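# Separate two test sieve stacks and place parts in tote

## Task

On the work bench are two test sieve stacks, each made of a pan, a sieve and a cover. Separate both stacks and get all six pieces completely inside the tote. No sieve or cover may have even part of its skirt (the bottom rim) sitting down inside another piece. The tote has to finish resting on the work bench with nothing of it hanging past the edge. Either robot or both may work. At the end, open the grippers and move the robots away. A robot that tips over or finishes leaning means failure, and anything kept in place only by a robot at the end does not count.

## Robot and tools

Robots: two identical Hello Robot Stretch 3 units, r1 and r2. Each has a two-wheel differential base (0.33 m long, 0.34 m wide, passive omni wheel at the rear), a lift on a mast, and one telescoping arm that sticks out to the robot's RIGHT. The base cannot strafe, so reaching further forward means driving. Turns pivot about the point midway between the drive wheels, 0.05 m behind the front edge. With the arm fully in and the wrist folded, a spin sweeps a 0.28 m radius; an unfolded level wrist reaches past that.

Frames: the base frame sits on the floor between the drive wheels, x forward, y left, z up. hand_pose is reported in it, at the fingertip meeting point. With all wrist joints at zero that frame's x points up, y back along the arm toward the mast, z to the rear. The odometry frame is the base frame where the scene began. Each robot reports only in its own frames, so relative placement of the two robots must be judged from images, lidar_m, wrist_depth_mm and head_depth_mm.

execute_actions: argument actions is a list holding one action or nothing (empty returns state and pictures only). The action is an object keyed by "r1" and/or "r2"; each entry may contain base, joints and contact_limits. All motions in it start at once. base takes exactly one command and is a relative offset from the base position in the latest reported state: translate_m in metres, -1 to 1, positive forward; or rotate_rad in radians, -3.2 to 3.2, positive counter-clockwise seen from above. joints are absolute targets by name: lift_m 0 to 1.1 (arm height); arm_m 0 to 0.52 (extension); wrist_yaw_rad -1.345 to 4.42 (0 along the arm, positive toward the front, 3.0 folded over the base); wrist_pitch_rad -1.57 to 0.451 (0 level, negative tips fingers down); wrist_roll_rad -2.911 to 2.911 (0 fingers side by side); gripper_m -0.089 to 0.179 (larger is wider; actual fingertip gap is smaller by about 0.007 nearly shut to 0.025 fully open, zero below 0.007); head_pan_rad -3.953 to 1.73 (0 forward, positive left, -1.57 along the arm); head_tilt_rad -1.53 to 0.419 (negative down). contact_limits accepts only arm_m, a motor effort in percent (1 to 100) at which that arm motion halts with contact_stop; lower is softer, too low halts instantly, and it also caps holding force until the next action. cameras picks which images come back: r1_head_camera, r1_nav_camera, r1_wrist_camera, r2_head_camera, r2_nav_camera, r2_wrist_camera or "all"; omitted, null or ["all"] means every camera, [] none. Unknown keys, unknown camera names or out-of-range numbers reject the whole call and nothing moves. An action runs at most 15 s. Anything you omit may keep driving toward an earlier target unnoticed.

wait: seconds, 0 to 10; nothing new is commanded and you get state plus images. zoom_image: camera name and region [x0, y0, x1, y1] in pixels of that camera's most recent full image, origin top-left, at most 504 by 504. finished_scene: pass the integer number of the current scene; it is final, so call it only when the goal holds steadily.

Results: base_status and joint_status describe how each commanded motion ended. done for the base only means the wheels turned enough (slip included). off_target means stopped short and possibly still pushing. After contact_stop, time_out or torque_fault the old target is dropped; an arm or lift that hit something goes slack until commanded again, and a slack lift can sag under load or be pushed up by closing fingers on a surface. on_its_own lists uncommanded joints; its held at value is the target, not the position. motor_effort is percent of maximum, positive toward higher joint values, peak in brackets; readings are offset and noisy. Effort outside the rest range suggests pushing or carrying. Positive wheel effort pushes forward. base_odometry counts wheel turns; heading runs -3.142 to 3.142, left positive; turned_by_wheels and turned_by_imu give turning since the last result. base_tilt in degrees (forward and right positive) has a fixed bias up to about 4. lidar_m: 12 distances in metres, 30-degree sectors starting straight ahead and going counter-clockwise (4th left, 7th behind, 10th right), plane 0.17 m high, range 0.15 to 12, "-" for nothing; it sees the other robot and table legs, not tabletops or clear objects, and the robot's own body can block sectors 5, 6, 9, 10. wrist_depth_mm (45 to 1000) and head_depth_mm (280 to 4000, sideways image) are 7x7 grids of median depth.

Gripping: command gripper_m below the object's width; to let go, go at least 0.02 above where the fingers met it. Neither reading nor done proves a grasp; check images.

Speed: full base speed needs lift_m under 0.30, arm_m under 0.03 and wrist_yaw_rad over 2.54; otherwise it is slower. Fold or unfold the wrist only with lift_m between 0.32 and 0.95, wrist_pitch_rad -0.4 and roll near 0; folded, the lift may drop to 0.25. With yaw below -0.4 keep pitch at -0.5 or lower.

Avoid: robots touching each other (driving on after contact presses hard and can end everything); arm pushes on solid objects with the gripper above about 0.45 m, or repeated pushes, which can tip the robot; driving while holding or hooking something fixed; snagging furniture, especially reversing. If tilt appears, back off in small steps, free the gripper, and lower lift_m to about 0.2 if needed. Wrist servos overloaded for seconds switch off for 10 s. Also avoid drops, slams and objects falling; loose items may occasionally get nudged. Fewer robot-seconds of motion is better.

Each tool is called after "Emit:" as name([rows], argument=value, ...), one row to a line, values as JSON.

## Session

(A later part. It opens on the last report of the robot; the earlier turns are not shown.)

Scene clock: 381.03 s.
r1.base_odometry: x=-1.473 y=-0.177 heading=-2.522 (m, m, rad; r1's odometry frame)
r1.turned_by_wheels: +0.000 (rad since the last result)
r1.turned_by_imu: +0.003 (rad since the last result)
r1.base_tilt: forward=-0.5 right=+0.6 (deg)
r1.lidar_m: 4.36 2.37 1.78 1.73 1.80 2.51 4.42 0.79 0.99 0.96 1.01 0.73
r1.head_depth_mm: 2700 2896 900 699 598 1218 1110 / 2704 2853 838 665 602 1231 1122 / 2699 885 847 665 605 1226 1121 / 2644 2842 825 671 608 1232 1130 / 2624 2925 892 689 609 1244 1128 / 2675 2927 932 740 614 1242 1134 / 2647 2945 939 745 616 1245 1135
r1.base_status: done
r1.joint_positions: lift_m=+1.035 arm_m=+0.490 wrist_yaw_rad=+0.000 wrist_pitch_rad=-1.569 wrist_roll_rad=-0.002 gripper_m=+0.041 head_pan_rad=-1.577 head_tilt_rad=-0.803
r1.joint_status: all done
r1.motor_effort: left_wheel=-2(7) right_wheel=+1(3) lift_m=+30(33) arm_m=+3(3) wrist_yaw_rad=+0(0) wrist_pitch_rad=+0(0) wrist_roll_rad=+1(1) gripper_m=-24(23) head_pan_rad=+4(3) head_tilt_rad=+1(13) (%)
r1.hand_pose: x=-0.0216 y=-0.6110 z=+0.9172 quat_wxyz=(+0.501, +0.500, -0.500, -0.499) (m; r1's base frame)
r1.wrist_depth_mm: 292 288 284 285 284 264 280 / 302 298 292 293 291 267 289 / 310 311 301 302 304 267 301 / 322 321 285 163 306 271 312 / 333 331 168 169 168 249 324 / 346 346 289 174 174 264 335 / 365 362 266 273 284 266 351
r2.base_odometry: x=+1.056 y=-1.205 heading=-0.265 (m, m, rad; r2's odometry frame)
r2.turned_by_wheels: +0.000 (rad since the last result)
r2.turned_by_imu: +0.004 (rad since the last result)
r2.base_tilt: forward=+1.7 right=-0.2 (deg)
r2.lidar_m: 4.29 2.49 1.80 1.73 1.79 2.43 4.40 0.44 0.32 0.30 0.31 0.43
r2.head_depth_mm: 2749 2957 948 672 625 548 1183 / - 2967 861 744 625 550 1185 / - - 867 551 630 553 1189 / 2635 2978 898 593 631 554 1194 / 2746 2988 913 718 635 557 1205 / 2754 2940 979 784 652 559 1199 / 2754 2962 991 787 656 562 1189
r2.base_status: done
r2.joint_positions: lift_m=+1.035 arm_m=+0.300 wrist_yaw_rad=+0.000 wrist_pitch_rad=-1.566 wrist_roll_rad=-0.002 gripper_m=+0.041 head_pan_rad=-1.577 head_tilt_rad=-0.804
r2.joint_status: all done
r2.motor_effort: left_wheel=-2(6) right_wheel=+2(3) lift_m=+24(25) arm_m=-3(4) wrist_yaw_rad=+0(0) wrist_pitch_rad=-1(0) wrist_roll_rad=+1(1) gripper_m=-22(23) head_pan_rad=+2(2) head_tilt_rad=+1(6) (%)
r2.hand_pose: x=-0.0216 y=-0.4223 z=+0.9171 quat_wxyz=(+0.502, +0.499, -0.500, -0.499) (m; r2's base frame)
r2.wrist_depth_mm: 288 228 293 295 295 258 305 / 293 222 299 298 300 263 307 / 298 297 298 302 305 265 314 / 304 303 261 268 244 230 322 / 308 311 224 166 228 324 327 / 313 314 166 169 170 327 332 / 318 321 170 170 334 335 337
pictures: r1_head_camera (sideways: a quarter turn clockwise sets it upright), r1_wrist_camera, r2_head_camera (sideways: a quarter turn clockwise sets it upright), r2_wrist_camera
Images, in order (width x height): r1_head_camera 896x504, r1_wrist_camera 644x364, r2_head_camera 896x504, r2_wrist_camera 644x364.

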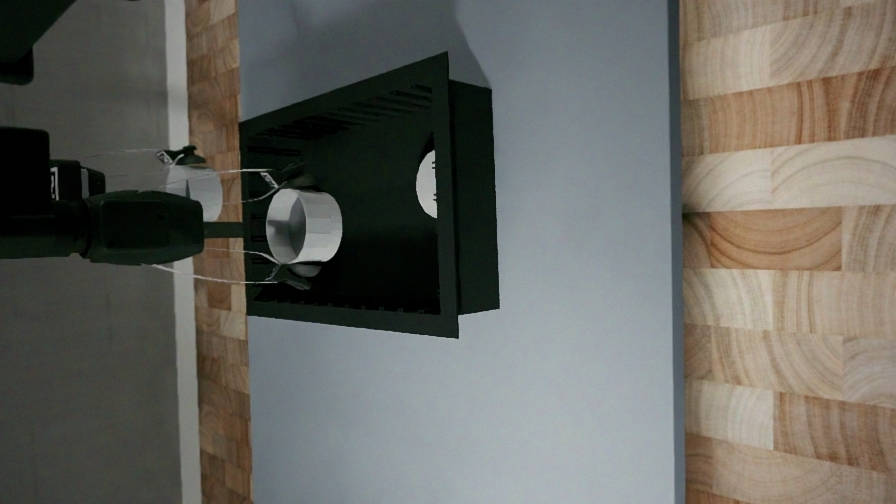

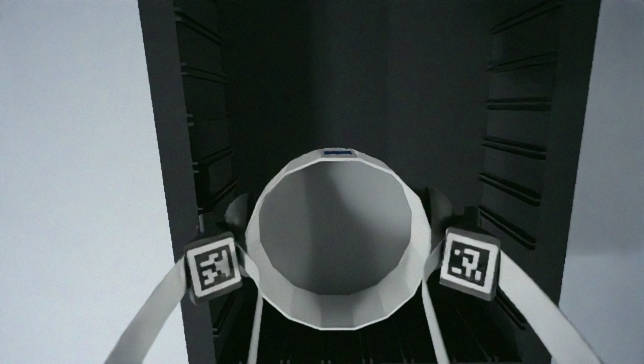

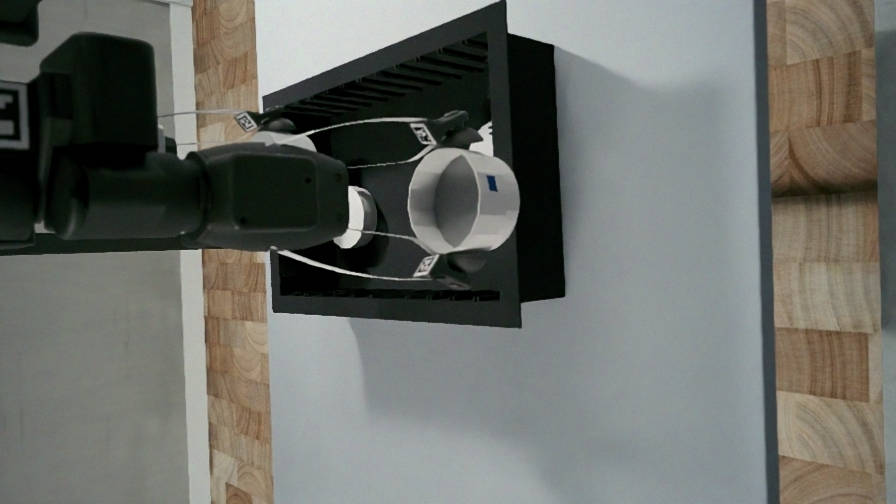

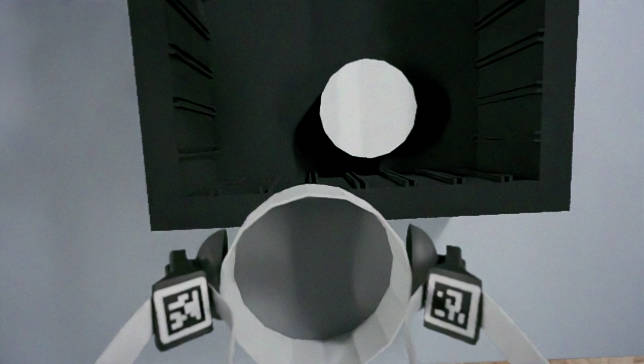

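Emit:
execute_actions([
  {"r1":{"joints":{"lift_m":0.908}}},
], cameras=["r1_wrist_camera","r2_head_camera"])

Scene clock: 387.27 s.
r1.base_odometry: x=-1.473 y=-0.177 heading=-2.522 (m, m, rad; r1's odometry frame)
r1.turned_by_wheels: +0.000 (rad since the last result)
r1.turned_by_imu: +0.001 (rad since the last result)
r1.base_tilt: forward=-0.3 right=+0.5 (deg)
r1.lidar_m: 4.34 2.38 1.78 1.73 1.80 2.50 4.42 0.79 0.99 0.96 1.00 0.73
r1.head_depth_mm: 2646 2950 - 678 598 1231 1113 / 2604 - 806 666 602 1223 1116 / 697 2735 885 670 605 1227 1121 / 2535 2912 875 671 606 1233 1117 / 2710 2925 894 686 612 1241 1123 / 2658 2917 930 740 613 1241 1132 / 2642 2938 935 743 615 1255 1134
r1.base_status: not commanded
r1.joint_positions: lift_m=+0.908 arm_m=+0.490 wrist_yaw_rad=+0.000 wrist_pitch_rad=-1.569 wrist_roll_rad=-0.002 gripper_m=+0.041 head_pan_rad=-1.577 head_tilt_rad=-0.803
r1.joint_status: all done
r1.motor_effort: left_wheel=-2(2) right_wheel=+1(1) lift_m=+22(27) arm_m=+3(3) wrist_yaw_rad=+0(0) wrist_pitch_rad=+0(0) wrist_roll_rad=+1(1) gripper_m=-23(23) head_pan_rad=+3(3) head_tilt_rad=+2(1) (%)
r1.hand_pose: x=-0.0216 y=-0.6110 z=+0.7906 quat_wxyz=(+0.501, +0.500, -0.500, -0.499) (m; r1's base frame)
r1.wrist_depth_mm: 123 166 168 167 167 165 164 / 122 165 174 173 172 171 168 / 121 162 181 178 177 177 174 / 121 162 186 163 182 184 178 / 120 161 168 169 168 189 179 / 119 149 203 172 175 196 181 / 119 159 209 206 181 203 172
r2.base_odometry: x=+1.056 y=-1.205 heading=-0.265 (m, m, rad; r2's odometry frame)
r2.turned_by_wheels: +0.000 (rad since the last result)
r2.turned_by_imu: +0.001 (rad since the last result)
r2.base_tilt: forward=+1.4 right=-0.3 (deg)
r2.lidar_m: 4.29 2.48 1.80 1.73 1.78 2.43 4.38 0.43 0.32 0.30 0.31 0.43
r2.head_depth_mm: 2753 2970 951 671 624 548 1183 / - 3002 862 745 625 551 1190 / - - 830 551 627 551 1189 / 653 2957 897 594 629 555 1194 / 2745 2970 912 717 635 556 1197 / 2768 2996 981 785 652 558 1202 / 2739 2991 989 788 654 561 1185
r2.base_status: not commanded
r2.joint_positions: lift_m=+1.035 arm_m=+0.300 wrist_yaw_rad=+0.000 wrist_pitch_rad=-1.566 wrist_roll_rad=-0.002 gripper_m=+0.041 head_pan_rad=-1.577 head_tilt_rad=-0.804
r2.joint_status: not commanded
r2.motor_effort: left_wheel=-2(2) right_wheel=+2(2) lift_m=+24(24) arm_m=-4(4) wrist_yaw_rad=+0(0) wrist_pitch_rad=-1(1) wrist_roll_rad=+1(0) gripper_m=-22(22) head_pan_rad=+2(2) head_tilt_rad=+1(1) (%)
r2.hand_pose: x=-0.0216 y=-0.4223 z=+0.9171 quat_wxyz=(+0.502, +0.499, -0.500, -0.499) (m; r2's base frame)
r2.wrist_depth_mm: 289 227 293 293 297 256 303 / 295 223 295 296 300 262 310 / 300 297 298 302 305 266 317 / 305 305 263 269 244 231 321 / 309 311 225 166 228 322 327 / 314 317 166 169 170 329 330 / 320 324 170 169 330 334 337
pictures: r1_wrist_camera, r2_head_camera (sideways: a quarter turn clockwise sets it upright)
Images, in order (width x height): r1_wrist_camera 644x364, r2_head_camera 896x504.

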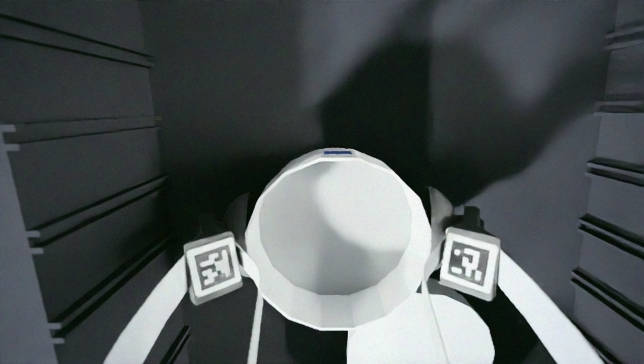

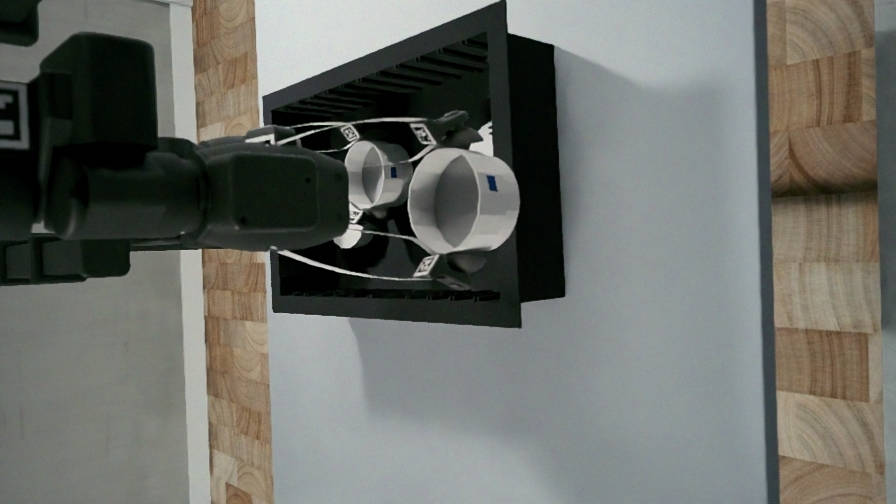

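Emit:
execute_actions([
  {"r1":{"joints":{"lift_m":0.902}}},
], cameras=[])

Emit:
execute_actions([
  {"r1":{"joints":{"gripper_m":0.105}}},
], cameras=[])

Emit:
execute_actions([
  {"r1":{"joints":{"lift_m":1.01}}},
], cameras=["r1_wrist_camera"])

Scene clock: 395.00 s.
r1.base_odometry: x=-1.473 y=-0.177 heading=-2.522 (m, m, rad; r1's odometry frame)
r1.turned_by_wheels: +0.000 (rad since the last result)
r1.turned_by_imu: +0.001 (rad since the last result)
r1.base_tilt: forward=-0.4 right=+0.6 (deg)
r1.lidar_m: 4.35 2.38 1.78 1.73 1.80 2.50 4.42 0.79 0.99 0.96 1.00 0.73
r1.head_depth_mm: 2676 2927 - 680 597 1221 1112 / 2595 - 811 667 603 1225 1113 / 691 2737 899 670 604 1229 1115 / 2570 2967 880 671 608 1239 1117 / 2671 2890 888 685 610 1236 1133 / 2713 2985 929 740 614 1243 1129 / 2664 2927 937 742 617 1241 1131
r1.base_status: not commanded
r1.joint_positions: lift_m=+0.902 arm_m=+0.490 wrist_yaw_rad=+0.000 wrist_pitch_rad=-1.570 wrist_roll_rad=-0.002 gripper_m=+0.041 head_pan_rad=-1.577 head_tilt_rad=-0.803
r1.joint_status: all done
r1.motor_effort: left_wheel=+1(2) right_wheel=-3(4) lift_m=+15(24) arm_m=+2(3) wrist_yaw_rad=+0(0) wrist_pitch_rad=+0(0) wrist_roll_rad=+1(1) gripper_m=-22(23) head_pan_rad=+3(3) head_tilt_rad=+2(2) (%)
r1.hand_pose: x=-0.0216 y=-0.6109 z=+0.7849 quat_wxyz=(+0.501, +0.500, -0.499, -0.500) (m; r1's base frame)
r1.wrist_depth_mm: 122 163 164 163 163 162 160 / 121 163 170 169 168 167 166 / 121 161 176 174 174 173 170 / 120 160 180 161 178 180 176 / 119 159 168 168 167 186 180 / 118 148 196 172 171 192 181 / 115 149 204 202 176 196 174
r2.base_odometry: x=+1.056 y=-1.205 heading=-0.265 (m, m, rad; r2's odometry frame)
r2.turned_by_wheels: +0.000 (rad since the last result)
r2.turned_by_imu: +0.001 (rad since the last result)
r2.base_tilt: forward=+1.6 right=-0.2 (deg)
r2.lidar_m: 4.28 2.48 1.80 1.73 1.79 2.42 4.39 0.44 0.32 0.30 0.31 0.43
r2.head_depth_mm: 2782 2938 949 671 624 549 1183 / - 2946 858 744 625 551 1187 / - - 833 551 629 553 1193 / 655 2993 898 594 630 554 1192 / 2747 2969 911 718 634 557 1200 / 2732 2947 978 782 652 559 1201 / 2712 2979 989 788 655 562 1185
r2.base_status: not commanded
r2.joint_positions: lift_m=+1.035 arm_m=+0.300 wrist_yaw_rad=+0.000 wrist_pitch_rad=-1.566 wrist_roll_rad=-0.002 gripper_m=+0.041 head_pan_rad=-1.577 head_tilt_rad=-0.804
r2.joint_status: not commanded
r2.motor_effort: left_wheel=-1(2) right_wheel=+2(2) lift_m=+24(24) arm_m=-4(4) wrist_yaw_rad=+0(0) wrist_pitch_rad=-1(1) wrist_roll_rad=+1(1) gripper_m=-22(22) head_pan_rad=+2(2) head_tilt_rad=+1(2) (%)
r2.hand_pose: x=-0.0216 y=-0.4223 z=+0.9171 quat_wxyz=(+0.502, +0.499, -0.500, -0.499) (m; r2's base frame)
r2.wrist_depth_mm: 289 228 294 295 297 258 305 / 294 224 296 295 300 261 309 / 301 297 301 301 306 265 315 / 302 304 262 266 244 231 318 / 307 307 223 166 228 327 327 / 315 318 165 169 169 330 331 / 320 323 170 170 332 334 339
pictures: none
No camera images: the call's "cameras" was empty. Leave "cameras" out to get every camera's image.

Scene clock: 396.13 s.
r1.base_odometry: x=-1.473 y=-0.177 heading=-2.522 (m, m, rad; r1's odometry frame)
r1.turned_by_wheels: +0.000 (rad since the last result)
r1.turned_by_imu: +0.000 (rad since the last result)
r1.base_tilt: forward=-0.5 right=+0.6 (deg)
r1.lidar_m: 4.37 2.37 1.78 1.73 1.80 2.51 4.40 0.79 0.99 0.96 1.00 0.73
r1.head_depth_mm: 2643 2965 - 678 597 1224 1110 / 2610 - 806 665 603 1224 1111 / 692 1818 891 668 605 1222 1112 / 2572 2913 877 672 606 1233 1125 / 2660 2938 891 692 612 1236 1120 / 2674 2949 929 739 615 1240 1126 / 2644 2954 939 743 616 1251 1137
r1.base_status: not commanded
r1.joint_positions: lift_m=+0.902 arm_m=+0.490 wrist_yaw_rad=+0.000 wrist_pitch_rad=-1.570 wrist_roll_rad=-0.002 gripper_m=+0.105 head_pan_rad=-1.577 head_tilt_rad=-0.803
r1.joint_status: all done
r1.motor_effort: left_wheel=-1(1) right_wheel=+1(4) lift_m=+21(21) arm_m=+3(3) wrist_yaw_rad=+0(1) wrist_pitch_rad=+0(0) wrist_roll_rad=+1(1) gripper_m=+0(92) head_pan_rad=+3(3) head_tilt_rad=+2(2) (%)
r1.hand_pose: x=-0.0216 y=-0.6107 z=+0.7847 quat_wxyz=(+0.501, +0.500, -0.499, -0.500) (m; r1's base frame)
r1.wrist_depth_mm: 123 162 163 162 161 161 159 / 122 163 169 168 166 165 165 / 121 163 175 173 173 171 169 / 121 162 180 161 175 177 175 / 120 154 167 166 164 183 178 / 119 141 194 171 169 193 177 / 117 169 202 200 175 196 165
r2.base_odometry: x=+1.056 y=-1.205 heading=-0.265 (m, m, rad; r2's odometry frame)
r2.turned_by_wheels: +0.000 (rad since the last result)
r2.turned_by_imu: +0.000 (rad since the last result)
r2.base_tilt: forward=+1.5 right=-0.2 (deg)
r2.lidar_m: 4.28 2.48 1.79 1.73 1.79 2.44 4.40 0.44 0.32 0.30 0.31 0.43
r2.head_depth_mm: 2740 2957 946 672 624 549 1181 / - 2993 859 745 625 551 1189 / - - 837 552 628 552 1189 / 655 3008 897 592 630 554 1197 / 2741 2959 910 719 635 556 1201 / 2727 2952 983 784 652 560 1200 / 2714 2987 987 786 655 562 1184
r2.base_status: not commanded
r2.joint_positions: lift_m=+1.035 arm_m=+0.300 wrist_yaw_rad=+0.000 wrist_pitch_rad=-1.566 wrist_roll_rad=-0.002 gripper_m=+0.041 head_pan_rad=-1.577 head_tilt_rad=-0.804
r2.joint_status: not commanded
r2.motor_effort: left_wheel=-2(2) right_wheel=+2(2) lift_m=+25(24) arm_m=-3(4) wrist_yaw_rad=+0(0) wrist_pitch_rad=-1(1) wrist_roll_rad=+1(1) gripper_m=-22(23) head_pan_rad=+2(2) head_tilt_rad=+2(1) (%)
r2.hand_pose: x=-0.0216 y=-0.4223 z=+0.9171 quat_wxyz=(+0.502, +0.499, -0.500, -0.499) (m; r2's base frame)
r2.wrist_depth_mm: 289 228 289 293 297 259 304 / 295 222 297 298 300 263 309 / 300 297 300 301 306 264 314 / 303 303 261 268 243 232 318 / 308 310 224 166 229 322 326 / 315 315 166 169 170 328 332 / 320 322 170 170 333 337 338
pictures: none
No camera images: the call's "cameras" was empty. Leave "cameras" out to get every camera's image.

Scene clock: 397.93 s.
r1.base_odometry: x=-1.473 y=-0.177 heading=-2.522 (m, m, rad; r1's odometry frame)
r1.turned_by_wheels: +0.000 (rad since the last result)
r1.turned_by_imu: +0.000 (rad since the last result)
r1.base_tilt: forward=-0.4 right=+0.7 (deg)
r1.lidar_m: 4.37 2.37 1.78 1.73 1.81 2.50 4.42 0.79 0.99 0.96 1.00 0.73
r1.head_depth_mm: - 2860 898 700 600 1224 1102 / 2756 2908 841 664 601 1222 1114 / 2754 1808 876 669 605 1228 1121 / 2677 2872 884 674 607 1236 1123 / 2662 2893 886 688 611 1239 1133 / 2744 2915 931 737 611 1243 1133 / 2662 2983 936 742 618 1248 1128
r1.base_status: not commanded
r1.joint_positions: lift_m=+1.010 arm_m=+0.490 wrist_yaw_rad=+0.000 wrist_pitch_rad=-1.570 wrist_roll_rad=-0.002 gripper_m=+0.105 head_pan_rad=-1.577 head_tilt_rad=-0.803
r1.joint_status: all done
r1.motor_effort: left_wheel=-1(1) right_wheel=+0(1) lift_m=+29(33) arm_m=+2(3) wrist_yaw_rad=+0(1) wrist_pitch_rad=+0(0) wrist_roll_rad=+1(1) gripper_m=+1(0) head_pan_rad=+3(3) head_tilt_rad=+2(2) (%)
r1.hand_pose: x=-0.0216 y=-0.6107 z=+0.8923 quat_wxyz=(+0.501, +0.500, -0.499, -0.500) (m; r1's base frame)
r1.wrist_depth_mm: 267 192 261 263 259 256 184 / 276 207 272 272 271 266 189 / 286 204 280 278 280 269 197 / 297 291 287 273 286 273 210 / 306 306 303 280 281 239 211 / 320 318 313 311 289 300 309 / 331 331 265 286 284 260 319
r2.base_odometry: x=+1.056 y=-1.205 heading=-0.265 (m, m, rad; r2's odometry frame)
r2.turned_by_wheels: +0.000 (rad since the last result)
r2.turned_by_imu: +0.000 (rad since the last result)
r2.base_tilt: forward=+1.7 right=-0.1 (deg)
r2.lidar_m: 4.28 2.49 1.80 1.73 1.79 2.44 4.37 0.44 0.32 0.30 0.31 0.43
r2.head_depth_mm: 2717 2973 948 672 625 549 1188 / - 2858 862 746 625 550 1187 / - - 836 550 628 554 1191 / 2635 2999 896 594 630 554 1195 / 2728 2962 912 717 633 556 1195 / 2735 2973 980 782 652 558 1201 / 2753 2983 992 789 656 562 1184
r2.base_status: not commanded
r2.joint_positions: lift_m=+1.035 arm_m=+0.300 wrist_yaw_rad=+0.000 wrist_pitch_rad=-1.566 wrist_roll_rad=-0.002 gripper_m=+0.041 head_pan_rad=-1.577 head_tilt_rad=-0.804
r2.joint_status: not commanded
r2.motor_effort: left_wheel=-2(1) right_wheel=+2(2) lift_m=+24(24) arm_m=-3(3) wrist_yaw_rad=+1(1) wrist_pitch_rad=-1(1) wrist_roll_rad=+0(1) gripper_m=-22(22) head_pan_rad=+2(2) head_tilt_rad=+2(1) (%)
r2.hand_pose: x=-0.0216 y=-0.4223 z=+0.9171 quat_wxyz=(+0.502, +0.499, -0.500, -0.499) (m; r2's base frame)
r2.wrist_depth_mm: 290 227 290 296 297 260 303 / 293 223 296 299 300 262 306 / 298 299 301 303 306 264 318 / 301 304 262 268 244 230 321 / 309 311 224 166 230 323 327 / 313 315 166 169 170 326 335 / 319 319 170 169 332 337 338
pictures: r1_wrist_camera
Images, in order (width x height): r1_wrist_camera 644x364.

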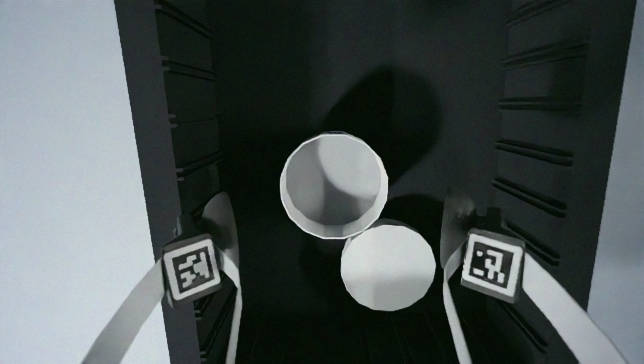

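Emit:
execute_actions([
  {"r1":{"base":{"translate_m":0.2},"joints":{"arm_m":0.356,"gripper_m":0.125}},"r2":{"joints":{"arm_m":0.40}}},
], cameras=[])

Emit:
execute_actions([
  {"r1":{"base":{"translate_m":0.281},"joints":{"head_tilt_rad":-0.9}},"r2":{"joints":{"arm_m":0.465}}},
], cameras=["r1_wrist_camera","r2_wrist_camera","r2_head_camera"])

Scene clock: 413.47 s.
r1.base_odometry: x=-1.636 y=-0.293 heading=-2.523 (m, m, rad; r1's odometry frame)
r1.turned_by_wheels: +0.000 (rad since the last result)
r1.turned_by_imu: +0.001 (rad since the last result)
r1.base_tilt: forward=-0.4 right=+0.4 (deg)
r1.lidar_m: 4.16 2.35 1.78 1.73 1.79 2.50 4.62 0.98 1.00 0.96 1.01 0.56
r1.head_depth_mm: - 801 889 661 598 1217 1106 / 2734 2846 882 665 600 1221 1113 / - 2924 848 726 605 1231 1112 / 2662 2962 884 729 607 1235 1118 / 2672 2909 923 734 609 1235 1125 / 2666 2975 930 740 613 1245 1132 / 2685 2933 935 743 616 1246 1116
r1.base_status: done
r1.joint_positions: lift_m=+1.010 arm_m=+0.356 wrist_yaw_rad=+0.000 wrist_pitch_rad=-1.570 wrist_roll_rad=-0.002 gripper_m=+0.125 head_pan_rad=-1.577 head_tilt_rad=-0.803
r1.joint_status: all done
r1.motor_effort: left_wheel=-2(3) right_wheel=+1(7) lift_m=+30(31) arm_m=-3(4) wrist_yaw_rad=+0(0) wrist_pitch_rad=+0(0) wrist_roll_rad=+1(1) gripper_m=+0(79) head_pan_rad=+4(3) head_tilt_rad=+3(1) (%)
r1.hand_pose: x=-0.0216 y=-0.4773 z=+0.8923 quat_wxyz=(+0.501, +0.500, -0.499, -0.500) (m; r1's base frame)
r1.wrist_depth_mm: 268 268 269 264 263 227 241 / 277 274 276 272 274 189 265 / 290 286 283 283 280 254 274 / 297 295 295 293 290 206 239 / 307 306 306 306 302 - 298 / 319 319 316 312 309 314 309 / 331 333 330 327 326 322 319
r2.base_odometry: x=+1.056 y=-1.205 heading=-0.265 (m, m, rad; r2's odometry frame)
r2.turned_by_wheels: +0.000 (rad since the last result)
r2.turned_by_imu: +0.002 (rad since the last result)
r2.base_tilt: forward=+1.6 right=-0.3 (deg)
r2.lidar_m: 4.28 2.48 1.80 1.73 1.79 2.44 4.39 0.44 0.32 0.30 0.31 0.43
r2.head_depth_mm: 2687 2954 946 672 624 548 1184 / 2851 2931 872 756 626 550 1189 / - 1461 887 695 627 552 1194 / 2724 3000 900 750 630 554 1191 / 2733 2955 913 718 632 557 1198 / 2726 2968 982 786 653 558 1201 / 2746 2976 985 786 655 563 1183
r2.base_status: not commanded
r2.joint_positions: lift_m=+1.035 arm_m=+0.400 wrist_yaw_rad=+0.000 wrist_pitch_rad=-1.566 wrist_roll_rad=-0.002 gripper_m=+0.041 head_pan_rad=-1.577 head_tilt_rad=-0.804
r2.joint_status: all done
r2.motor_effort: left_wheel=-1(2) right_wheel=+2(2) lift_m=+24(25) arm_m=+3(4) wrist_yaw_rad=+0(0) wrist_pitch_rad=-1(1) wrist_roll_rad=+0(0) gripper_m=-22(23) head_pan_rad=+2(2) head_tilt_rad=+1(1) (%)
r2.hand_pose: x=-0.0216 y=-0.5217 z=+0.9171 quat_wxyz=(+0.502, +0.499, -0.500, -0.499) (m; r2's base frame)
r2.wrist_depth_mm: 289 216 291 291 294 252 305 / 293 231 295 299 303 258 310 / 299 228 301 303 305 260 314 / 304 303 306 308 310 263 321 / 309 310 235 166 294 267 326 / 314 313 166 169 171 253 331 / 322 319 169 169 239 241 335
pictures: none
No camera images: the call's "cameras" was empty. Leave "cameras" out to get every camera's image.

Scene clock: 417.23 s.
r1.base_odometry: x=-1.865 y=-0.456 heading=-2.523 (m, m, rad; r1's odometry frame)
r1.turned_by_wheels: +0.000 (rad since the last result)
r1.turned_by_imu: +0.001 (rad since the last result)
r1.base_tilt: forward=-0.4 right=+0.6 (deg)
r1.lidar_m: 3.87 2.39 1.76 1.72 1.79 2.49 1.24 1.25 1.00 0.97 0.37 4.02
r1.head_depth_mm: 2717 996 795 661 591 1230 1093 / 2813 1004 803 661 593 1230 1110 / 2842 975 808 664 596 1236 1129 / 2755 982 811 663 598 1237 1119 / 2725 1027 819 676 602 1227 1110 / 2714 2581 822 682 590 1205 1112 / 2730 2638 2059 1622 594 1263 1117
r1.base_status: done
r1.joint_positions: lift_m=+1.010 arm_m=+0.356 wrist_yaw_rad=+0.000 wrist_pitch_rad=-1.570 wrist_roll_rad=-0.002 gripper_m=+0.125 head_pan_rad=-1.577 head_tilt_rad=-0.888
r1.joint_status: all done
r1.motor_effort: left_wheel=-2(3) right_wheel=+1(6) lift_m=+30(30) arm_m=-4(2) wrist_yaw_rad=+0(0) wrist_pitch_rad=+0(0) wrist_roll_rad=+1(1) gripper_m=+0(1) head_pan_rad=+3(3) head_tilt_rad=-5(15) (%)
r1.hand_pose: x=-0.0216 y=-0.4773 z=+0.8923 quat_wxyz=(+0.501, +0.500, -0.499, -0.500) (m; r1's base frame)
r1.wrist_depth_mm: 268 269 266 264 262 263 262 / 280 275 275 274 271 270 270 / 289 286 284 282 283 280 281 / 300 296 293 294 290 288 289 / 314 305 304 304 301 - 297 / - 319 318 318 312 318 311 / - 335 331 328 324 324 325
r2.base_odometry: x=+1.056 y=-1.205 heading=-0.265 (m, m, rad; r2's odometry frame)
r2.turned_by_wheels: +0.000 (rad since the last result)
r2.turned_by_imu: +0.001 (rad since the last result)
r2.base_tilt: forward=+1.7 right=-0.2 (deg)
r2.lidar_m: 4.29 2.48 1.80 1.73 1.79 2.44 4.39 0.44 0.32 0.30 0.31 0.42
r2.head_depth_mm: 2773 2940 948 673 624 548 1185 / 2757 2992 886 754 626 551 1183 / - 2934 830 766 629 552 1191 / 2755 2979 876 772 631 555 1190 / 2732 2993 913 718 634 556 1200 / 2751 2965 979 785 653 560 1201 / 2743 2975 990 788 655 561 1184
r2.base_status: not commanded
r2.joint_positions: lift_m=+1.035 arm_m=+0.465 wrist_yaw_rad=+0.000 wrist_pitch_rad=-1.566 wrist_roll_rad=-0.002 gripper_m=+0.041 head_pan_rad=-1.577 head_tilt_rad=-0.804
r2.joint_status: all done
r2.motor_effort: left_wheel=-2(2) right_wheel=+2(2) lift_m=+25(24) arm_m=+3(2) wrist_yaw_rad=+0(0) wrist_pitch_rad=-1(0) wrist_roll_rad=+0(1) gripper_m=-23(22) head_pan_rad=+1(2) head_tilt_rad=+1(1) (%)
r2.hand_pose: x=-0.0216 y=-0.5867 z=+0.9171 quat_wxyz=(+0.502, +0.499, -0.500, -0.499) (m; r2's base frame)
r2.wrist_depth_mm: 289 220 290 273 294 250 304 / 294 236 294 284 287 253 307 / 297 233 302 303 308 257 312 / 302 232 305 307 312 258 321 / 308 309 241 166 316 262 326 / 315 316 166 169 170 248 333 / 319 320 171 170 308 248 342
pictures: r1_wrist_camera, r2_head_camera (sideways: a quarter turn clockwise sets it upright), r2_wrist_camera
Images, in order (width x height): r1_wrist_camera 644x364, r2_head_camera 896x504, r2_wrist_camera 644x364.

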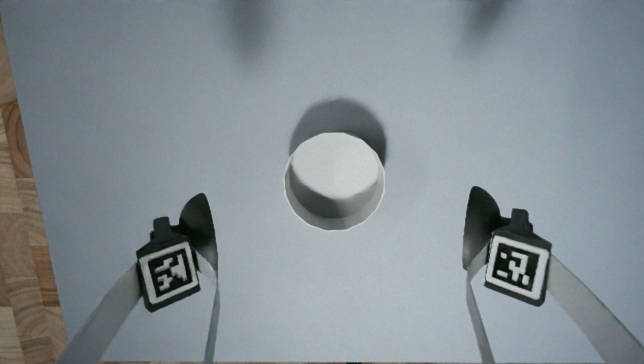

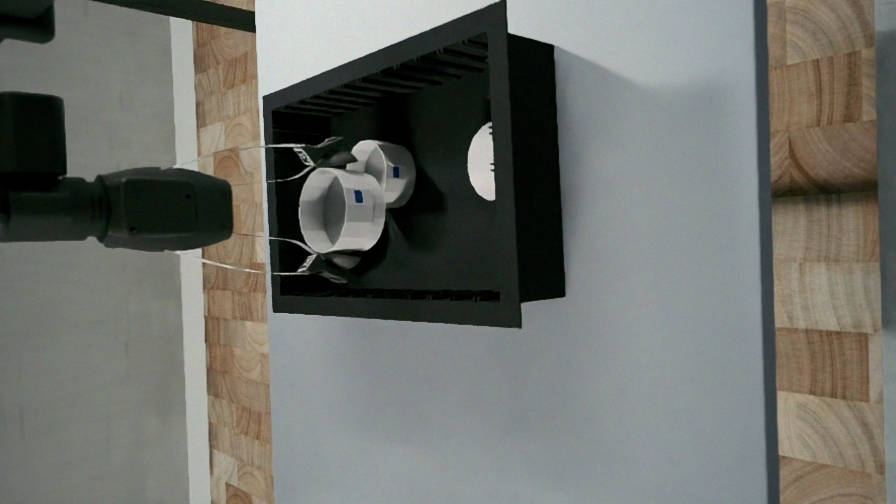

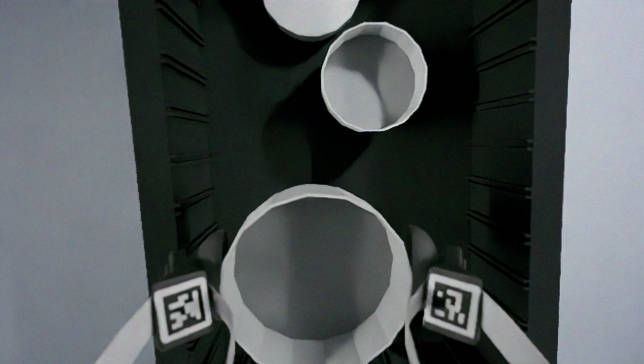

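Emit:
execute_actions([
  {"r1":{"joints":{"lift_m":0.898}},"r2":{"joints":{"lift_m":0.904}}},
], cameras=["r1_wrist_camera","r2_wrist_camera"])

Emit:
execute_actions([
  {"r1":{"joints":{"gripper_m":0.04}},"r2":{"joints":{"gripper_m":0.105}}},
], cameras=[])

Emit:
execute_actions([
  {"r1":{"joints":{"lift_m":1.02}},"r2":{"joints":{"lift_m":1.01}}},
], cameras=["r1_wrist_camera","r2_wrist_camera","r1_head_camera"])

Scene clock: 429.10 s.
r1.base_odometry: x=-1.865 y=-0.456 heading=-2.523 (m, m, rad; r1's odometry frame)
r1.turned_by_wheels: +0.000 (rad since the last result)
r1.turned_by_imu: +0.001 (rad since the last result)
r1.base_tilt: forward=-0.4 right=+0.5 (deg)
r1.lidar_m: 3.87 2.39 1.76 1.72 1.79 2.49 1.24 1.25 1.00 0.97 0.37 4.03
r1.head_depth_mm: 2698 - - 647 590 1229 1090 / 2630 936 797 666 593 1235 1108 / 2669 - 784 654 596 1240 1126 / 2665 1025 787 656 599 1256 1118 / 2727 1030 817 678 600 1234 1107 / 2760 2607 821 679 591 1207 1112 / 2741 2593 2042 1627 594 1254 1114
r1.base_status: not commanded
r1.joint_positions: lift_m=+0.898 arm_m=+0.356 wrist_yaw_rad=+0.000 wrist_pitch_rad=-1.570 wrist_roll_rad=-0.002 gripper_m=+0.125 head_pan_rad=-1.577 head_tilt_rad=-0.888
r1.joint_status: all done
r1.motor_effort: left_wheel=-2(2) right_wheel=+1(1) lift_m=+22(28) arm_m=-3(3) wrist_yaw_rad=+0(0) wrist_pitch_rad=+0(0) wrist_roll_rad=+1(1) gripper_m=+0(1) head_pan_rad=+3(3) head_tilt_rad=-5(5) (%)
r1.hand_pose: x=-0.0216 y=-0.4773 z=+0.7806 quat_wxyz=(+0.501, +0.500, -0.499, -0.500) (m; r1's base frame)
r1.wrist_depth_mm: 163 162 161 162 160 160 159 / 169 168 167 166 165 165 164 / 174 173 173 171 171 170 169 / 181 180 178 176 177 176 175 / 189 186 183 183 182 - 182 / 195 194 194 182 189 192 188 / 201 202 201 200 197 196 196
r2.base_odometry: x=+1.056 y=-1.205 heading=-0.265 (m, m, rad; r2's odometry frame)
r2.turned_by_wheels: +0.000 (rad since the last result)
r2.turned_by_imu: +0.002 (rad since the last result)
r2.base_tilt: forward=+1.7 right=-0.1 (deg)
r2.lidar_m: 4.28 2.48 1.80 1.73 1.79 2.43 4.38 0.44 0.32 0.30 0.31 0.43
r2.head_depth_mm: 2746 2946 - 652 624 549 1183 / 2687 - 876 757 626 550 1185 / 2691 - 884 745 628 552 1192 / 2753 2967 897 750 632 555 1198 / 2722 2992 910 716 634 557 1197 / 2760 2993 982 785 654 560 1201 / 2745 2981 987 787 655 563 1187
r2.base_status: not commanded
r2.joint_positions: lift_m=+0.904 arm_m=+0.465 wrist_yaw_rad=+0.000 wrist_pitch_rad=-1.567 wrist_roll_rad=-0.002 gripper_m=+0.041 head_pan_rad=-1.577 head_tilt_rad=-0.804
r2.joint_status: all done
r2.motor_effort: left_wheel=-1(1) right_wheel=-2(1) lift_m=+13(24) arm_m=+3(3) wrist_yaw_rad=+0(0) wrist_pitch_rad=-1(1) wrist_roll_rad=+1(1) gripper_m=-22(23) head_pan_rad=+2(2) head_tilt_rad=+1(1) (%)
r2.hand_pose: x=-0.0216 y=-0.5866 z=+0.7868 quat_wxyz=(+0.501, +0.499, -0.500, -0.499) (m; r2's base frame)
r2.wrist_depth_mm: 133 168 170 170 156 156 173 / 131 171 173 174 158 159 175 / 130 173 176 177 180 180 176 / 128 175 179 181 182 183 178 / 127 172 180 164 184 187 179 / 126 160 166 168 168 189 180 / 125 151 168 168 169 195 181
pictures: r1_wrist_camera, r2_wrist_camera
Images, in order (width x height): r1_wrist_camera 644x364, r2_wrist_camera 644x364.

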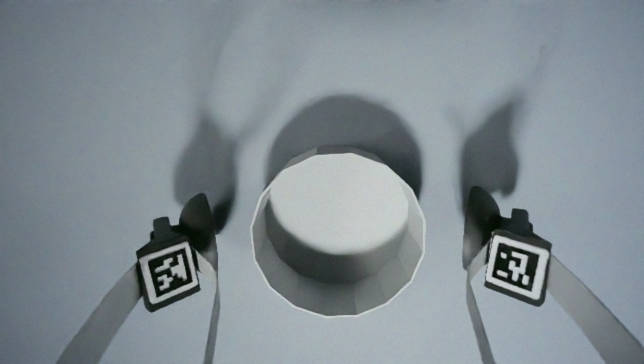

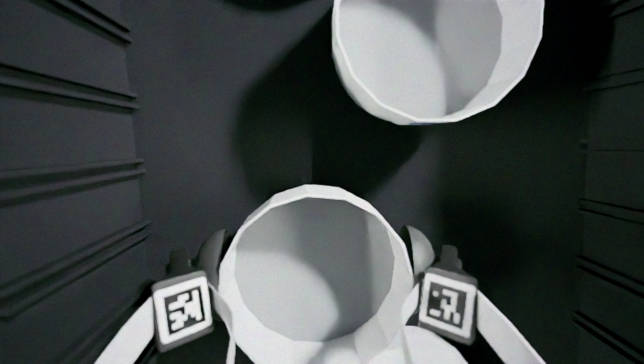

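Scene clock: 430.43 s.
r1.base_odometry: x=-1.865 y=-0.456 heading=-2.523 (m, m, rad; r1's odometry frame)
r1.turned_by_wheels: +0.000 (rad since the last result)
r1.turned_by_imu: +0.000 (rad since the last result)
r1.base_tilt: forward=-0.5 right=+0.6 (deg)
r1.lidar_m: 3.89 2.38 1.76 1.72 1.79 2.49 1.25 1.25 1.00 0.97 0.37 4.01
r1.head_depth_mm: 2661 - - 653 590 1233 1090 / 2625 936 798 666 592 1235 1115 / 2654 - 783 654 597 1237 1127 / 2678 1023 786 657 599 1237 1123 / 2710 1031 816 675 602 1232 1106 / 2725 2606 820 679 591 1201 1110 / 2765 2591 2072 1620 593 1260 1110
r1.base_status: not commanded
r1.joint_positions: lift_m=+0.898 arm_m=+0.356 wrist_yaw_rad=+0.000 wrist_pitch_rad=-1.570 wrist_roll_rad=-0.002 gripper_m=+0.041 head_pan_rad=-1.577 head_tilt_rad=-0.888
r1.joint_status: all done
r1.motor_effort: left_wheel=-1(2) right_wheel=+1(1) lift_m=+22(21) arm_m=-3(2) wrist_yaw_rad=+1(0) wrist_pitch_rad=+0(0) wrist_roll_rad=+1(1) gripper_m=-24(100) head_pan_rad=+3(3) head_tilt_rad=-5(6) (%)
r1.hand_pose: x=-0.0216 y=-0.4773 z=+0.7806 quat_wxyz=(+0.501, +0.500, -0.499, -0.500) (m; r1's base frame)
r1.wrist_depth_mm: 163 163 162 162 160 160 159 / 168 167 168 166 166 165 164 / 175 173 172 172 171 170 170 / 182 181 179 173 174 177 176 / 188 187 177 179 178 183 181 / 195 194 194 182 180 190 187 / 203 201 200 198 198 196 195
r2.base_odometry: x=+1.056 y=-1.205 heading=-0.265 (m, m, rad; r2's odometry frame)
r2.turned_by_wheels: +0.000 (rad since the last result)
r2.turned_by_imu: +0.000 (rad since the last result)
r2.base_tilt: forward=+1.6 right=-0.2 (deg)
r2.lidar_m: 4.30 2.48 1.80 1.73 1.79 2.43 4.40 0.44 0.32 0.30 0.31 0.43
r2.head_depth_mm: 2719 2934 - 653 624 548 1181 / 2726 - 877 757 625 551 1185 / 2716 - 888 741 628 552 1191 / 2733 2966 898 749 631 555 1201 / 2756 2989 913 719 636 558 1200 / 2735 2967 979 782 652 558 1205 / 2731 2980 984 787 655 562 1187
r2.base_status: not commanded
r2.joint_positions: lift_m=+0.904 arm_m=+0.465 wrist_yaw_rad=+0.000 wrist_pitch_rad=-1.569 wrist_roll_rad=-0.002 gripper_m=+0.105 head_pan_rad=-1.577 head_tilt_rad=-0.804
r2.joint_status: all done
r2.motor_effort: left_wheel=-1(1) right_wheel=+1(3) lift_m=+17(17) arm_m=+4(2) wrist_yaw_rad=+0(0) wrist_pitch_rad=+0(1) wrist_roll_rad=+1(0) gripper_m=+0(95) head_pan_rad=+2(2) head_tilt_rad=+1(1) (%)
r2.hand_pose: x=-0.0216 y=-0.5861 z=+0.7866 quat_wxyz=(+0.501, +0.500, -0.500, -0.499) (m; r2's base frame)
r2.wrist_depth_mm: 133 166 169 170 155 154 173 / 133 170 173 172 158 159 174 / 130 172 175 177 178 179 175 / 129 175 178 178 181 183 176 / 128 169 165 164 183 186 178 / 127 152 167 168 169 190 180 / 124 170 185 169 170 193 180
pictures: none
No camera images: the call's "cameras" was empty. Leave "cameras" out to get every camera's image.

Scene clock: 432.37 s.
r1.base_odometry: x=-1.865 y=-0.456 heading=-2.523 (m, m, rad; r1's odometry frame)
r1.turned_by_wheels: +0.000 (rad since the last result)
r1.turned_by_imu: +0.000 (rad since the last result)
r1.base_tilt: forward=-0.6 right=+0.6 (deg)
r1.lidar_m: 3.90 2.39 1.76 1.72 1.79 2.49 1.25 1.25 1.00 0.97 0.37 4.01
r1.head_depth_mm: 2721 1002 797 661 590 1232 1092 / 2763 1005 797 664 592 1227 1119 / 2812 975 750 667 596 1240 1127 / 2756 988 744 674 598 1248 1117 / 2709 1027 815 675 602 1224 1107 / 2732 2589 822 679 591 1205 1109 / 2737 2623 2054 1614 595 1267 1114
r1.base_status: not commanded
r1.joint_positions: lift_m=+1.020 arm_m=+0.356 wrist_yaw_rad=+0.000 wrist_pitch_rad=-1.570 wrist_roll_rad=-0.002 gripper_m=+0.041 head_pan_rad=-1.577 head_tilt_rad=-0.888
r1.joint_status: all done
r1.motor_effort: left_wheel=-2(2) right_wheel=+1(1) lift_m=+31(33) arm_m=-2(2) wrist_yaw_rad=+0(0) wrist_pitch_rad=+0(0) wrist_roll_rad=+1(1) gripper_m=-23(24) head_pan_rad=+3(3) head_tilt_rad=-5(6) (%)
r1.hand_pose: x=-0.0216 y=-0.4773 z=+0.9022 quat_wxyz=(+0.501, +0.500, -0.499, -0.500) (m; r1's base frame)
r1.wrist_depth_mm: 281 275 276 276 273 270 270 / 289 286 288 282 283 279 278 / 299 296 295 293 292 290 287 / 312 304 303 174 298 299 299 / - 318 179 180 178 311 312 / - 331 331 182 180 325 322 / - 347 343 340 341 337 333
r2.base_odometry: x=+1.056 y=-1.205 heading=-0.265 (m, m, rad; r2's odometry frame)
r2.turned_by_wheels: +0.000 (rad since the last result)
r2.turned_by_imu: +0.001 (rad since the last result)
r2.base_tilt: forward=+1.7 right=-0.2 (deg)
r2.lidar_m: 4.28 2.48 1.80 1.73 1.79 2.43 4.39 0.44 0.32 0.30 0.31 0.43
r2.head_depth_mm: - 2958 947 673 624 548 1181 / 2786 2972 878 756 626 550 1186 / - 2983 893 745 630 553 1187 / 2717 2976 894 749 631 555 1200 / 2734 2968 911 719 634 557 1200 / 2741 2984 979 785 651 560 1197 / 2745 2976 990 787 657 561 1184
r2.base_status: not commanded
r2.joint_positions: lift_m=+1.010 arm_m=+0.465 wrist_yaw_rad=+0.000 wrist_pitch_rad=-1.569 wrist_roll_rad=-0.002 gripper_m=+0.105 head_pan_rad=-1.577 head_tilt_rad=-0.804
r2.joint_status: all done
r2.motor_effort: left_wheel=-1(1) right_wheel=+1(1) lift_m=+24(22) arm_m=+4(3) wrist_yaw_rad=+0(0) wrist_pitch_rad=+0(0) wrist_roll_rad=+0(1) gripper_m=+0(0) head_pan_rad=+2(1) head_tilt_rad=+1(1) (%)
r2.hand_pose: x=-0.0216 y=-0.5861 z=+0.8922 quat_wxyz=(+0.501, +0.500, -0.500, -0.499) (m; r2's base frame)
r2.wrist_depth_mm: 265 186 269 255 269 249 198 / 270 198 273 271 260 251 200 / 274 195 278 279 282 255 202 / 279 209 281 270 287 258 294 / 285 205 288 271 291 260 297 / 289 291 290 275 275 233 305 / 296 218 296 299 279 280 309
pictures: r1_head_camera (sideways: a quarter turn clockwise sets it upright), r1_wrist_camera, r2_wrist_camera
Images, in order (width x height): r1_head_camera 896x504, r1_wrist_camera 644x364, r2_wrist_camera 644x364.

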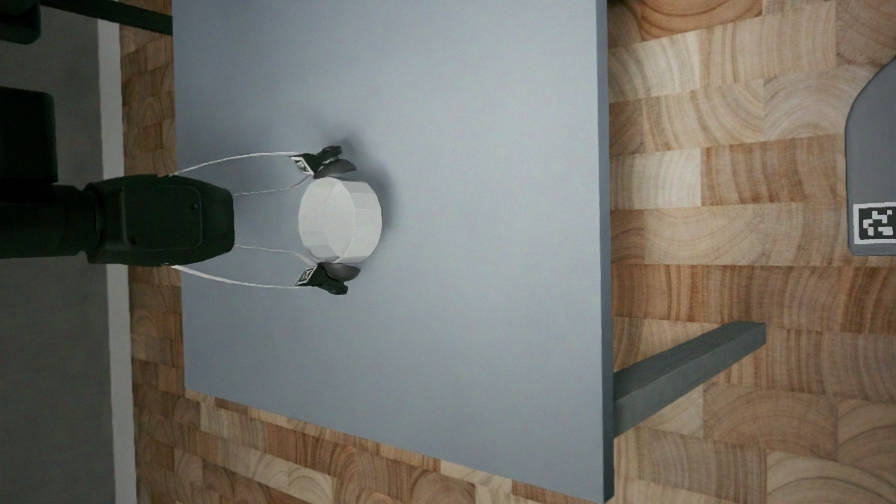

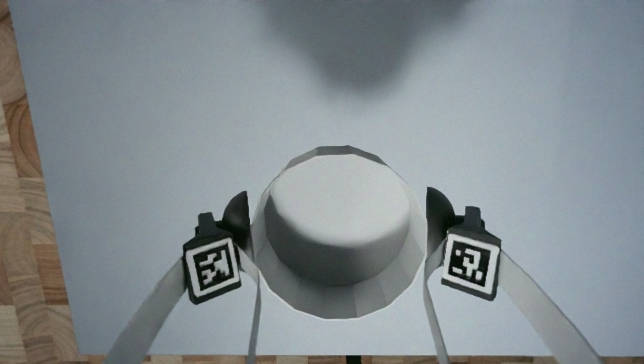

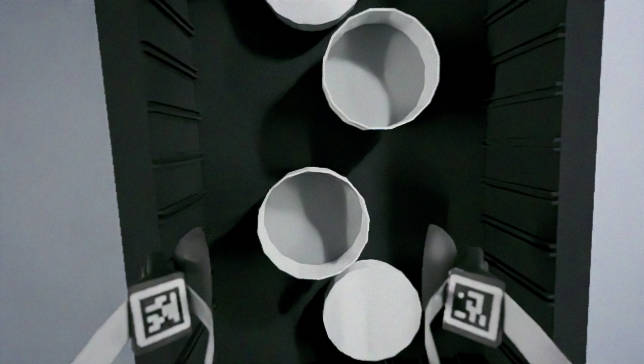

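Emit:
execute_actions([
  {"r1":{"base":{"translate_m":-0.529},"joints":{"arm_m":0.412,"lift_m":1.035,"head_tilt_rad":-0.8}},"r2":{"base":{"translate_m":0.526},"joints":{"arm_m":0.325,"gripper_m":0.125,"head_tilt_rad":-0.9}}},
], cameras=["r1_wrist_camera","r2_wrist_camera","r1_head_camera"])

Scene clock: 444.23 s.
r1.base_odometry: x=-1.434 y=-0.149 heading=-2.523 (m, m, rad; r1's odometry frame)
r1.turned_by_wheels: +0.000 (rad since the last result)
r1.turned_by_imu: +0.002 (rad since the last result)
r1.base_tilt: forward=-0.5 right=+0.7 (deg)
r1.lidar_m: 4.40 2.37 1.79 1.73 1.80 2.51 4.38 0.74 0.99 0.96 1.00 0.78
r1.head_depth_mm: 2706 2812 892 715 600 1228 1109 / 2700 2869 902 680 603 1224 1113 / 2780 2864 819 667 604 1231 1118 / 2676 2883 852 673 607 1237 1129 / 2658 2978 854 674 610 1242 1123 / 2682 2954 928 717 614 1244 1129 / 2665 2935 935 744 618 1228 1134
r1.base_status: done
r1.joint_positions: lift_m=+1.035 arm_m=+0.412 wrist_yaw_rad=+0.000 wrist_pitch_rad=-1.570 wrist_roll_rad=-0.002 gripper_m=+0.041 head_pan_rad=-1.577 head_tilt_rad=-0.804
r1.joint_status: all done
r1.motor_effort: left_wheel=-1(7) right_wheel=+1(3) lift_m=+31(31) arm_m=+3(0) wrist_yaw_rad=+0(0) wrist_pitch_rad=+0(0) wrist_roll_rad=+1(1) gripper_m=-23(23) head_pan_rad=+3(3) head_tilt_rad=+2(13) (%)
r1.hand_pose: x=-0.0216 y=-0.5329 z=+0.9172 quat_wxyz=(+0.501, +0.500, -0.499, -0.500) (m; r1's base frame)
r1.wrist_depth_mm: 292 251 285 285 283 224 285 / 300 251 281 292 291 227 293 / 314 248 308 287 302 229 303 / 325 246 317 174 251 311 316 / 336 261 179 181 178 324 324 / 353 257 246 181 179 343 338 / 360 362 356 354 356 352 350
r2.base_odometry: x=+1.563 y=-1.343 heading=-0.265 (m, m, rad; r2's odometry frame)
r2.turned_by_wheels: +0.000 (rad since the last result)
r2.turned_by_imu: +0.001 (rad since the last result)
r2.base_tilt: forward=+1.6 right=-0.1 (deg)
r2.lidar_m: 3.75 2.50 1.81 1.74 1.80 2.43 1.23 0.43 0.31 0.30 0.31 3.92
r2.head_depth_mm: 2819 1037 834 696 598 1231 1116 / - 2597 859 699 601 1229 1116 / - - 822 702 604 556 1124 / 2786 2640 847 707 605 559 1128 / 2789 2648 855 711 609 563 1101 / 2815 2695 2007 731 611 564 1169 / 2809 2693 2143 1782 1518 1302 1174
r2.base_status: done
r2.joint_positions: lift_m=+1.010 arm_m=+0.325 wrist_yaw_rad=+0.000 wrist_pitch_rad=-1.569 wrist_roll_rad=-0.002 gripper_m=+0.125 head_pan_rad=-1.577 head_tilt_rad=-0.889
r2.joint_status: all done
r2.motor_effort: left_wheel=-2(2) right_wheel=+1(8) lift_m=+24(23) arm_m=-4(4) wrist_yaw_rad=-1(0) wrist_pitch_rad=+0(0) wrist_roll_rad=+1(1) gripper_m=+0(83) head_pan_rad=+1(2) head_tilt_rad=-3(9) (%)
r2.hand_pose: x=-0.0216 y=-0.4467 z=+0.8922 quat_wxyz=(+0.501, +0.500, -0.500, -0.499) (m; r2's base frame)
r2.wrist_depth_mm: 267 268 271 272 275 279 281 / 273 273 275 277 280 282 286 / - 276 278 281 284 286 289 / - 281 284 284 289 293 295 / - 286 290 289 294 298 299 / - - 295 300 302 303 304 / - 301 301 304 305 312 312
pictures: r1_head_camera (sideways: a quarter turn clockwise sets it upright), r1_wrist_camera, r2_wrist_camera
Images, in order (width x height): r1_head_camera 896x504, r1_wrist_camera 644x364, r2_wrist_camera 644x364.

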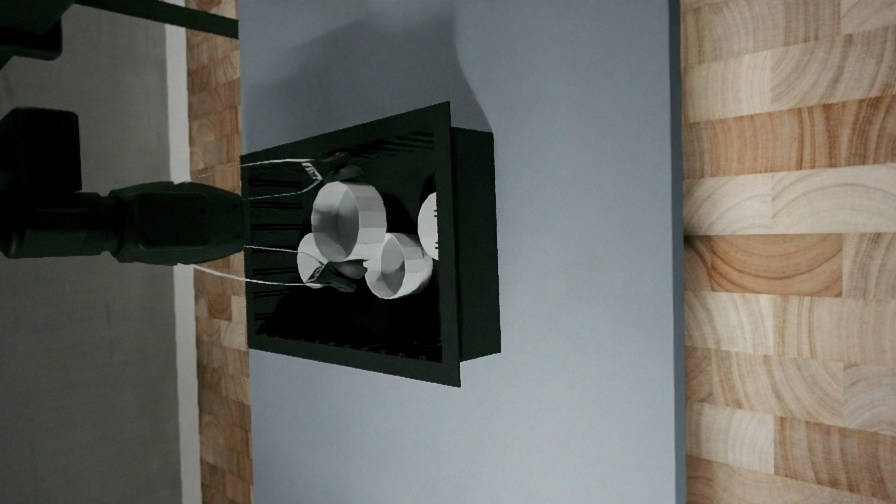

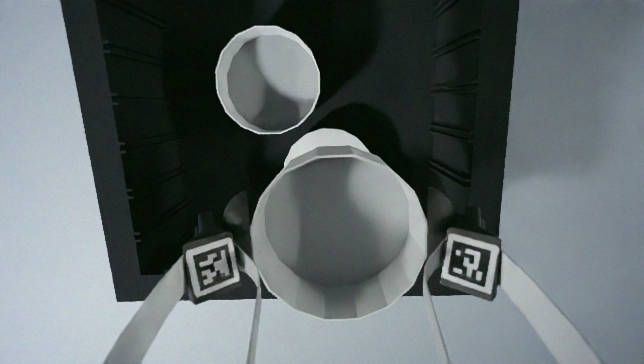

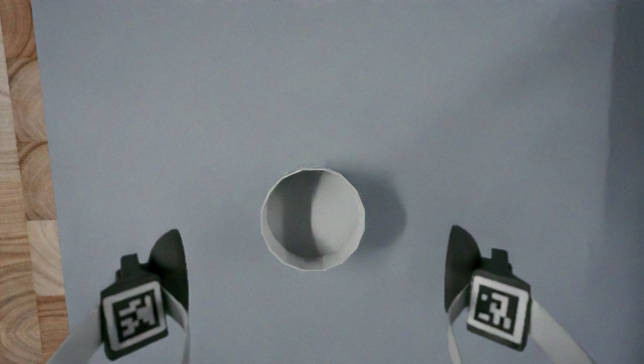

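Emit:
execute_actions([
  {"r1":{"joints":{"lift_m":0.932,"arm_m":0.417}},"r2":{"joints":{"lift_m":0.899}}},
], cameras=["r1_wrist_camera","r2_wrist_camera","r1_head_camera"])

Scene clock: 449.20 s.
r1.base_odometry: x=-1.434 y=-0.149 heading=-2.523 (m, m, rad; r1's odometry frame)
r1.turned_by_wheels: +0.000 (rad since the last result)
r1.turned_by_imu: +0.001 (rad since the last result)
r1.base_tilt: forward=-0.6 right=+0.7 (deg)
r1.lidar_m: 4.42 2.38 1.79 1.73 1.80 2.52 4.37 0.75 0.99 0.96 1.00 0.78
r1.head_depth_mm: 2638 - - 698 598 1218 1110 / 2567 2747 884 680 602 1226 1108 / 2556 - 842 664 605 1233 1122 / 2628 2957 851 661 606 1237 1118 / 2681 2931 855 674 609 1244 1125 / 2685 2928 934 718 613 1243 1133 / 2663 2971 939 741 617 1224 1131
r1.base_status: not commanded
r1.joint_positions: lift_m=+0.932 arm_m=+0.417 wrist_yaw_rad=+0.000 wrist_pitch_rad=-1.570 wrist_roll_rad=-0.002 gripper_m=+0.041 head_pan_rad=-1.577 head_tilt_rad=-0.804
r1.joint_status: all done
r1.motor_effort: left_wheel=-2(2) right_wheel=+1(1) lift_m=+22(28) arm_m=+3(1) wrist_yaw_rad=+0(0) wrist_pitch_rad=+0(0) wrist_roll_rad=+1(1) gripper_m=-24(24) head_pan_rad=+3(3) head_tilt_rad=+1(2) (%)
r1.hand_pose: x=-0.0216 y=-0.5379 z=+0.8146 quat_wxyz=(+0.501, +0.500, -0.499, -0.500) (m; r1's base frame)
r1.wrist_depth_mm: 181 191 175 189 190 174 116 / 179 196 180 194 195 177 117 / 180 205 186 203 202 178 117 / 177 212 211 174 205 180 121 / 176 219 179 180 178 161 125 / 175 221 210 181 180 177 130 / 171 181 182 173 177 169 133
r2.base_odometry: x=+1.563 y=-1.343 heading=-0.265 (m, m, rad; r2's odometry frame)
r2.turned_by_wheels: +0.000 (rad since the last result)
r2.turned_by_imu: +0.001 (rad since the last result)
r2.base_tilt: forward=+1.7 right=-0.2 (deg)
r2.lidar_m: 3.78 2.50 1.81 1.74 1.79 2.44 1.22 0.43 0.31 0.30 0.31 3.95
r2.head_depth_mm: 2763 - 823 694 598 1227 1115 / 2693 - 817 701 600 1232 1121 / 2751 - - 687 601 558 1121 / 2793 2646 851 716 606 560 1128 / 2798 2664 854 712 607 561 1101 / 2799 2688 2027 731 611 565 1169 / 2780 2699 2149 1780 1518 1305 1182
r2.base_status: not commanded
r2.joint_positions: lift_m=+0.899 arm_m=+0.325 wrist_yaw_rad=+0.000 wrist_pitch_rad=-1.569 wrist_roll_rad=-0.002 gripper_m=+0.125 head_pan_rad=-1.577 head_tilt_rad=-0.889
r2.joint_status: all done
r2.motor_effort: left_wheel=-2(2) right_wheel=+1(1) lift_m=+17(19) arm_m=-3(4) wrist_yaw_rad=-1(0) wrist_pitch_rad=+0(0) wrist_roll_rad=+0(0) gripper_m=+0(0) head_pan_rad=+2(2) head_tilt_rad=-4(4) (%)
r2.hand_pose: x=-0.0216 y=-0.4467 z=+0.7816 quat_wxyz=(+0.501, +0.500, -0.500, -0.499) (m; r2's base frame)
r2.wrist_depth_mm: 164 165 168 169 170 172 173 / 167 168 170 171 173 175 175 / 170 171 173 175 176 177 179 / 173 174 175 176 179 181 182 / 176 177 178 179 182 184 186 / 179 - 181 181 184 187 190 / 181 184 185 174 190 192 194
pictures: r1_head_camera (sideways: a quarter turn clockwise sets it upright), r1_wrist_camera, r2_wrist_camera
Images, in order (width x height): r1_head_camera 896x504, r1_wrist_camera 644x364, r2_wrist_camera 644x364.

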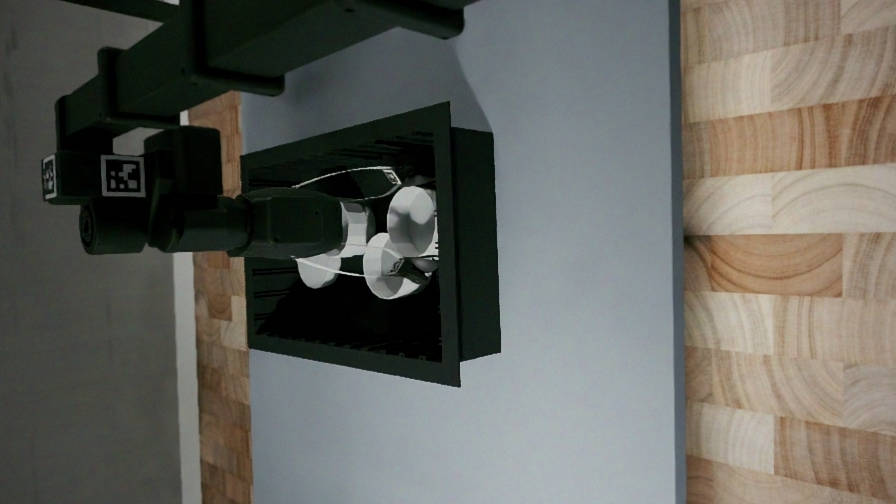

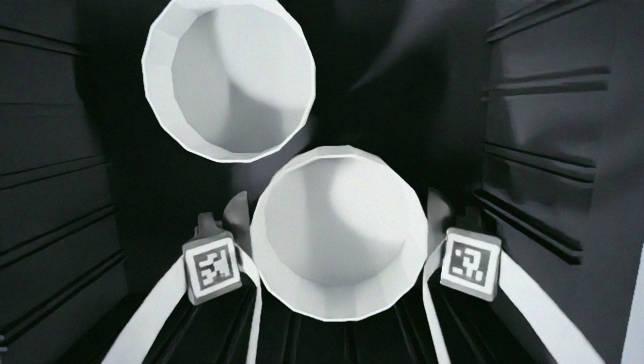

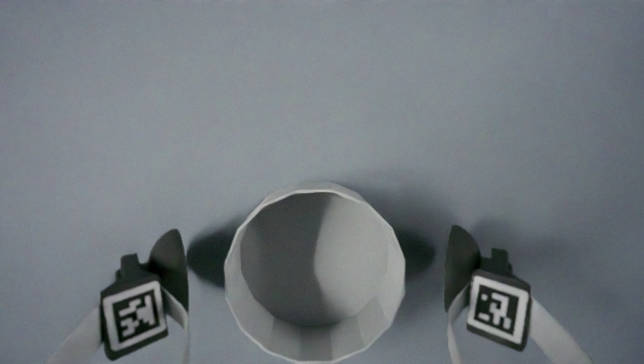

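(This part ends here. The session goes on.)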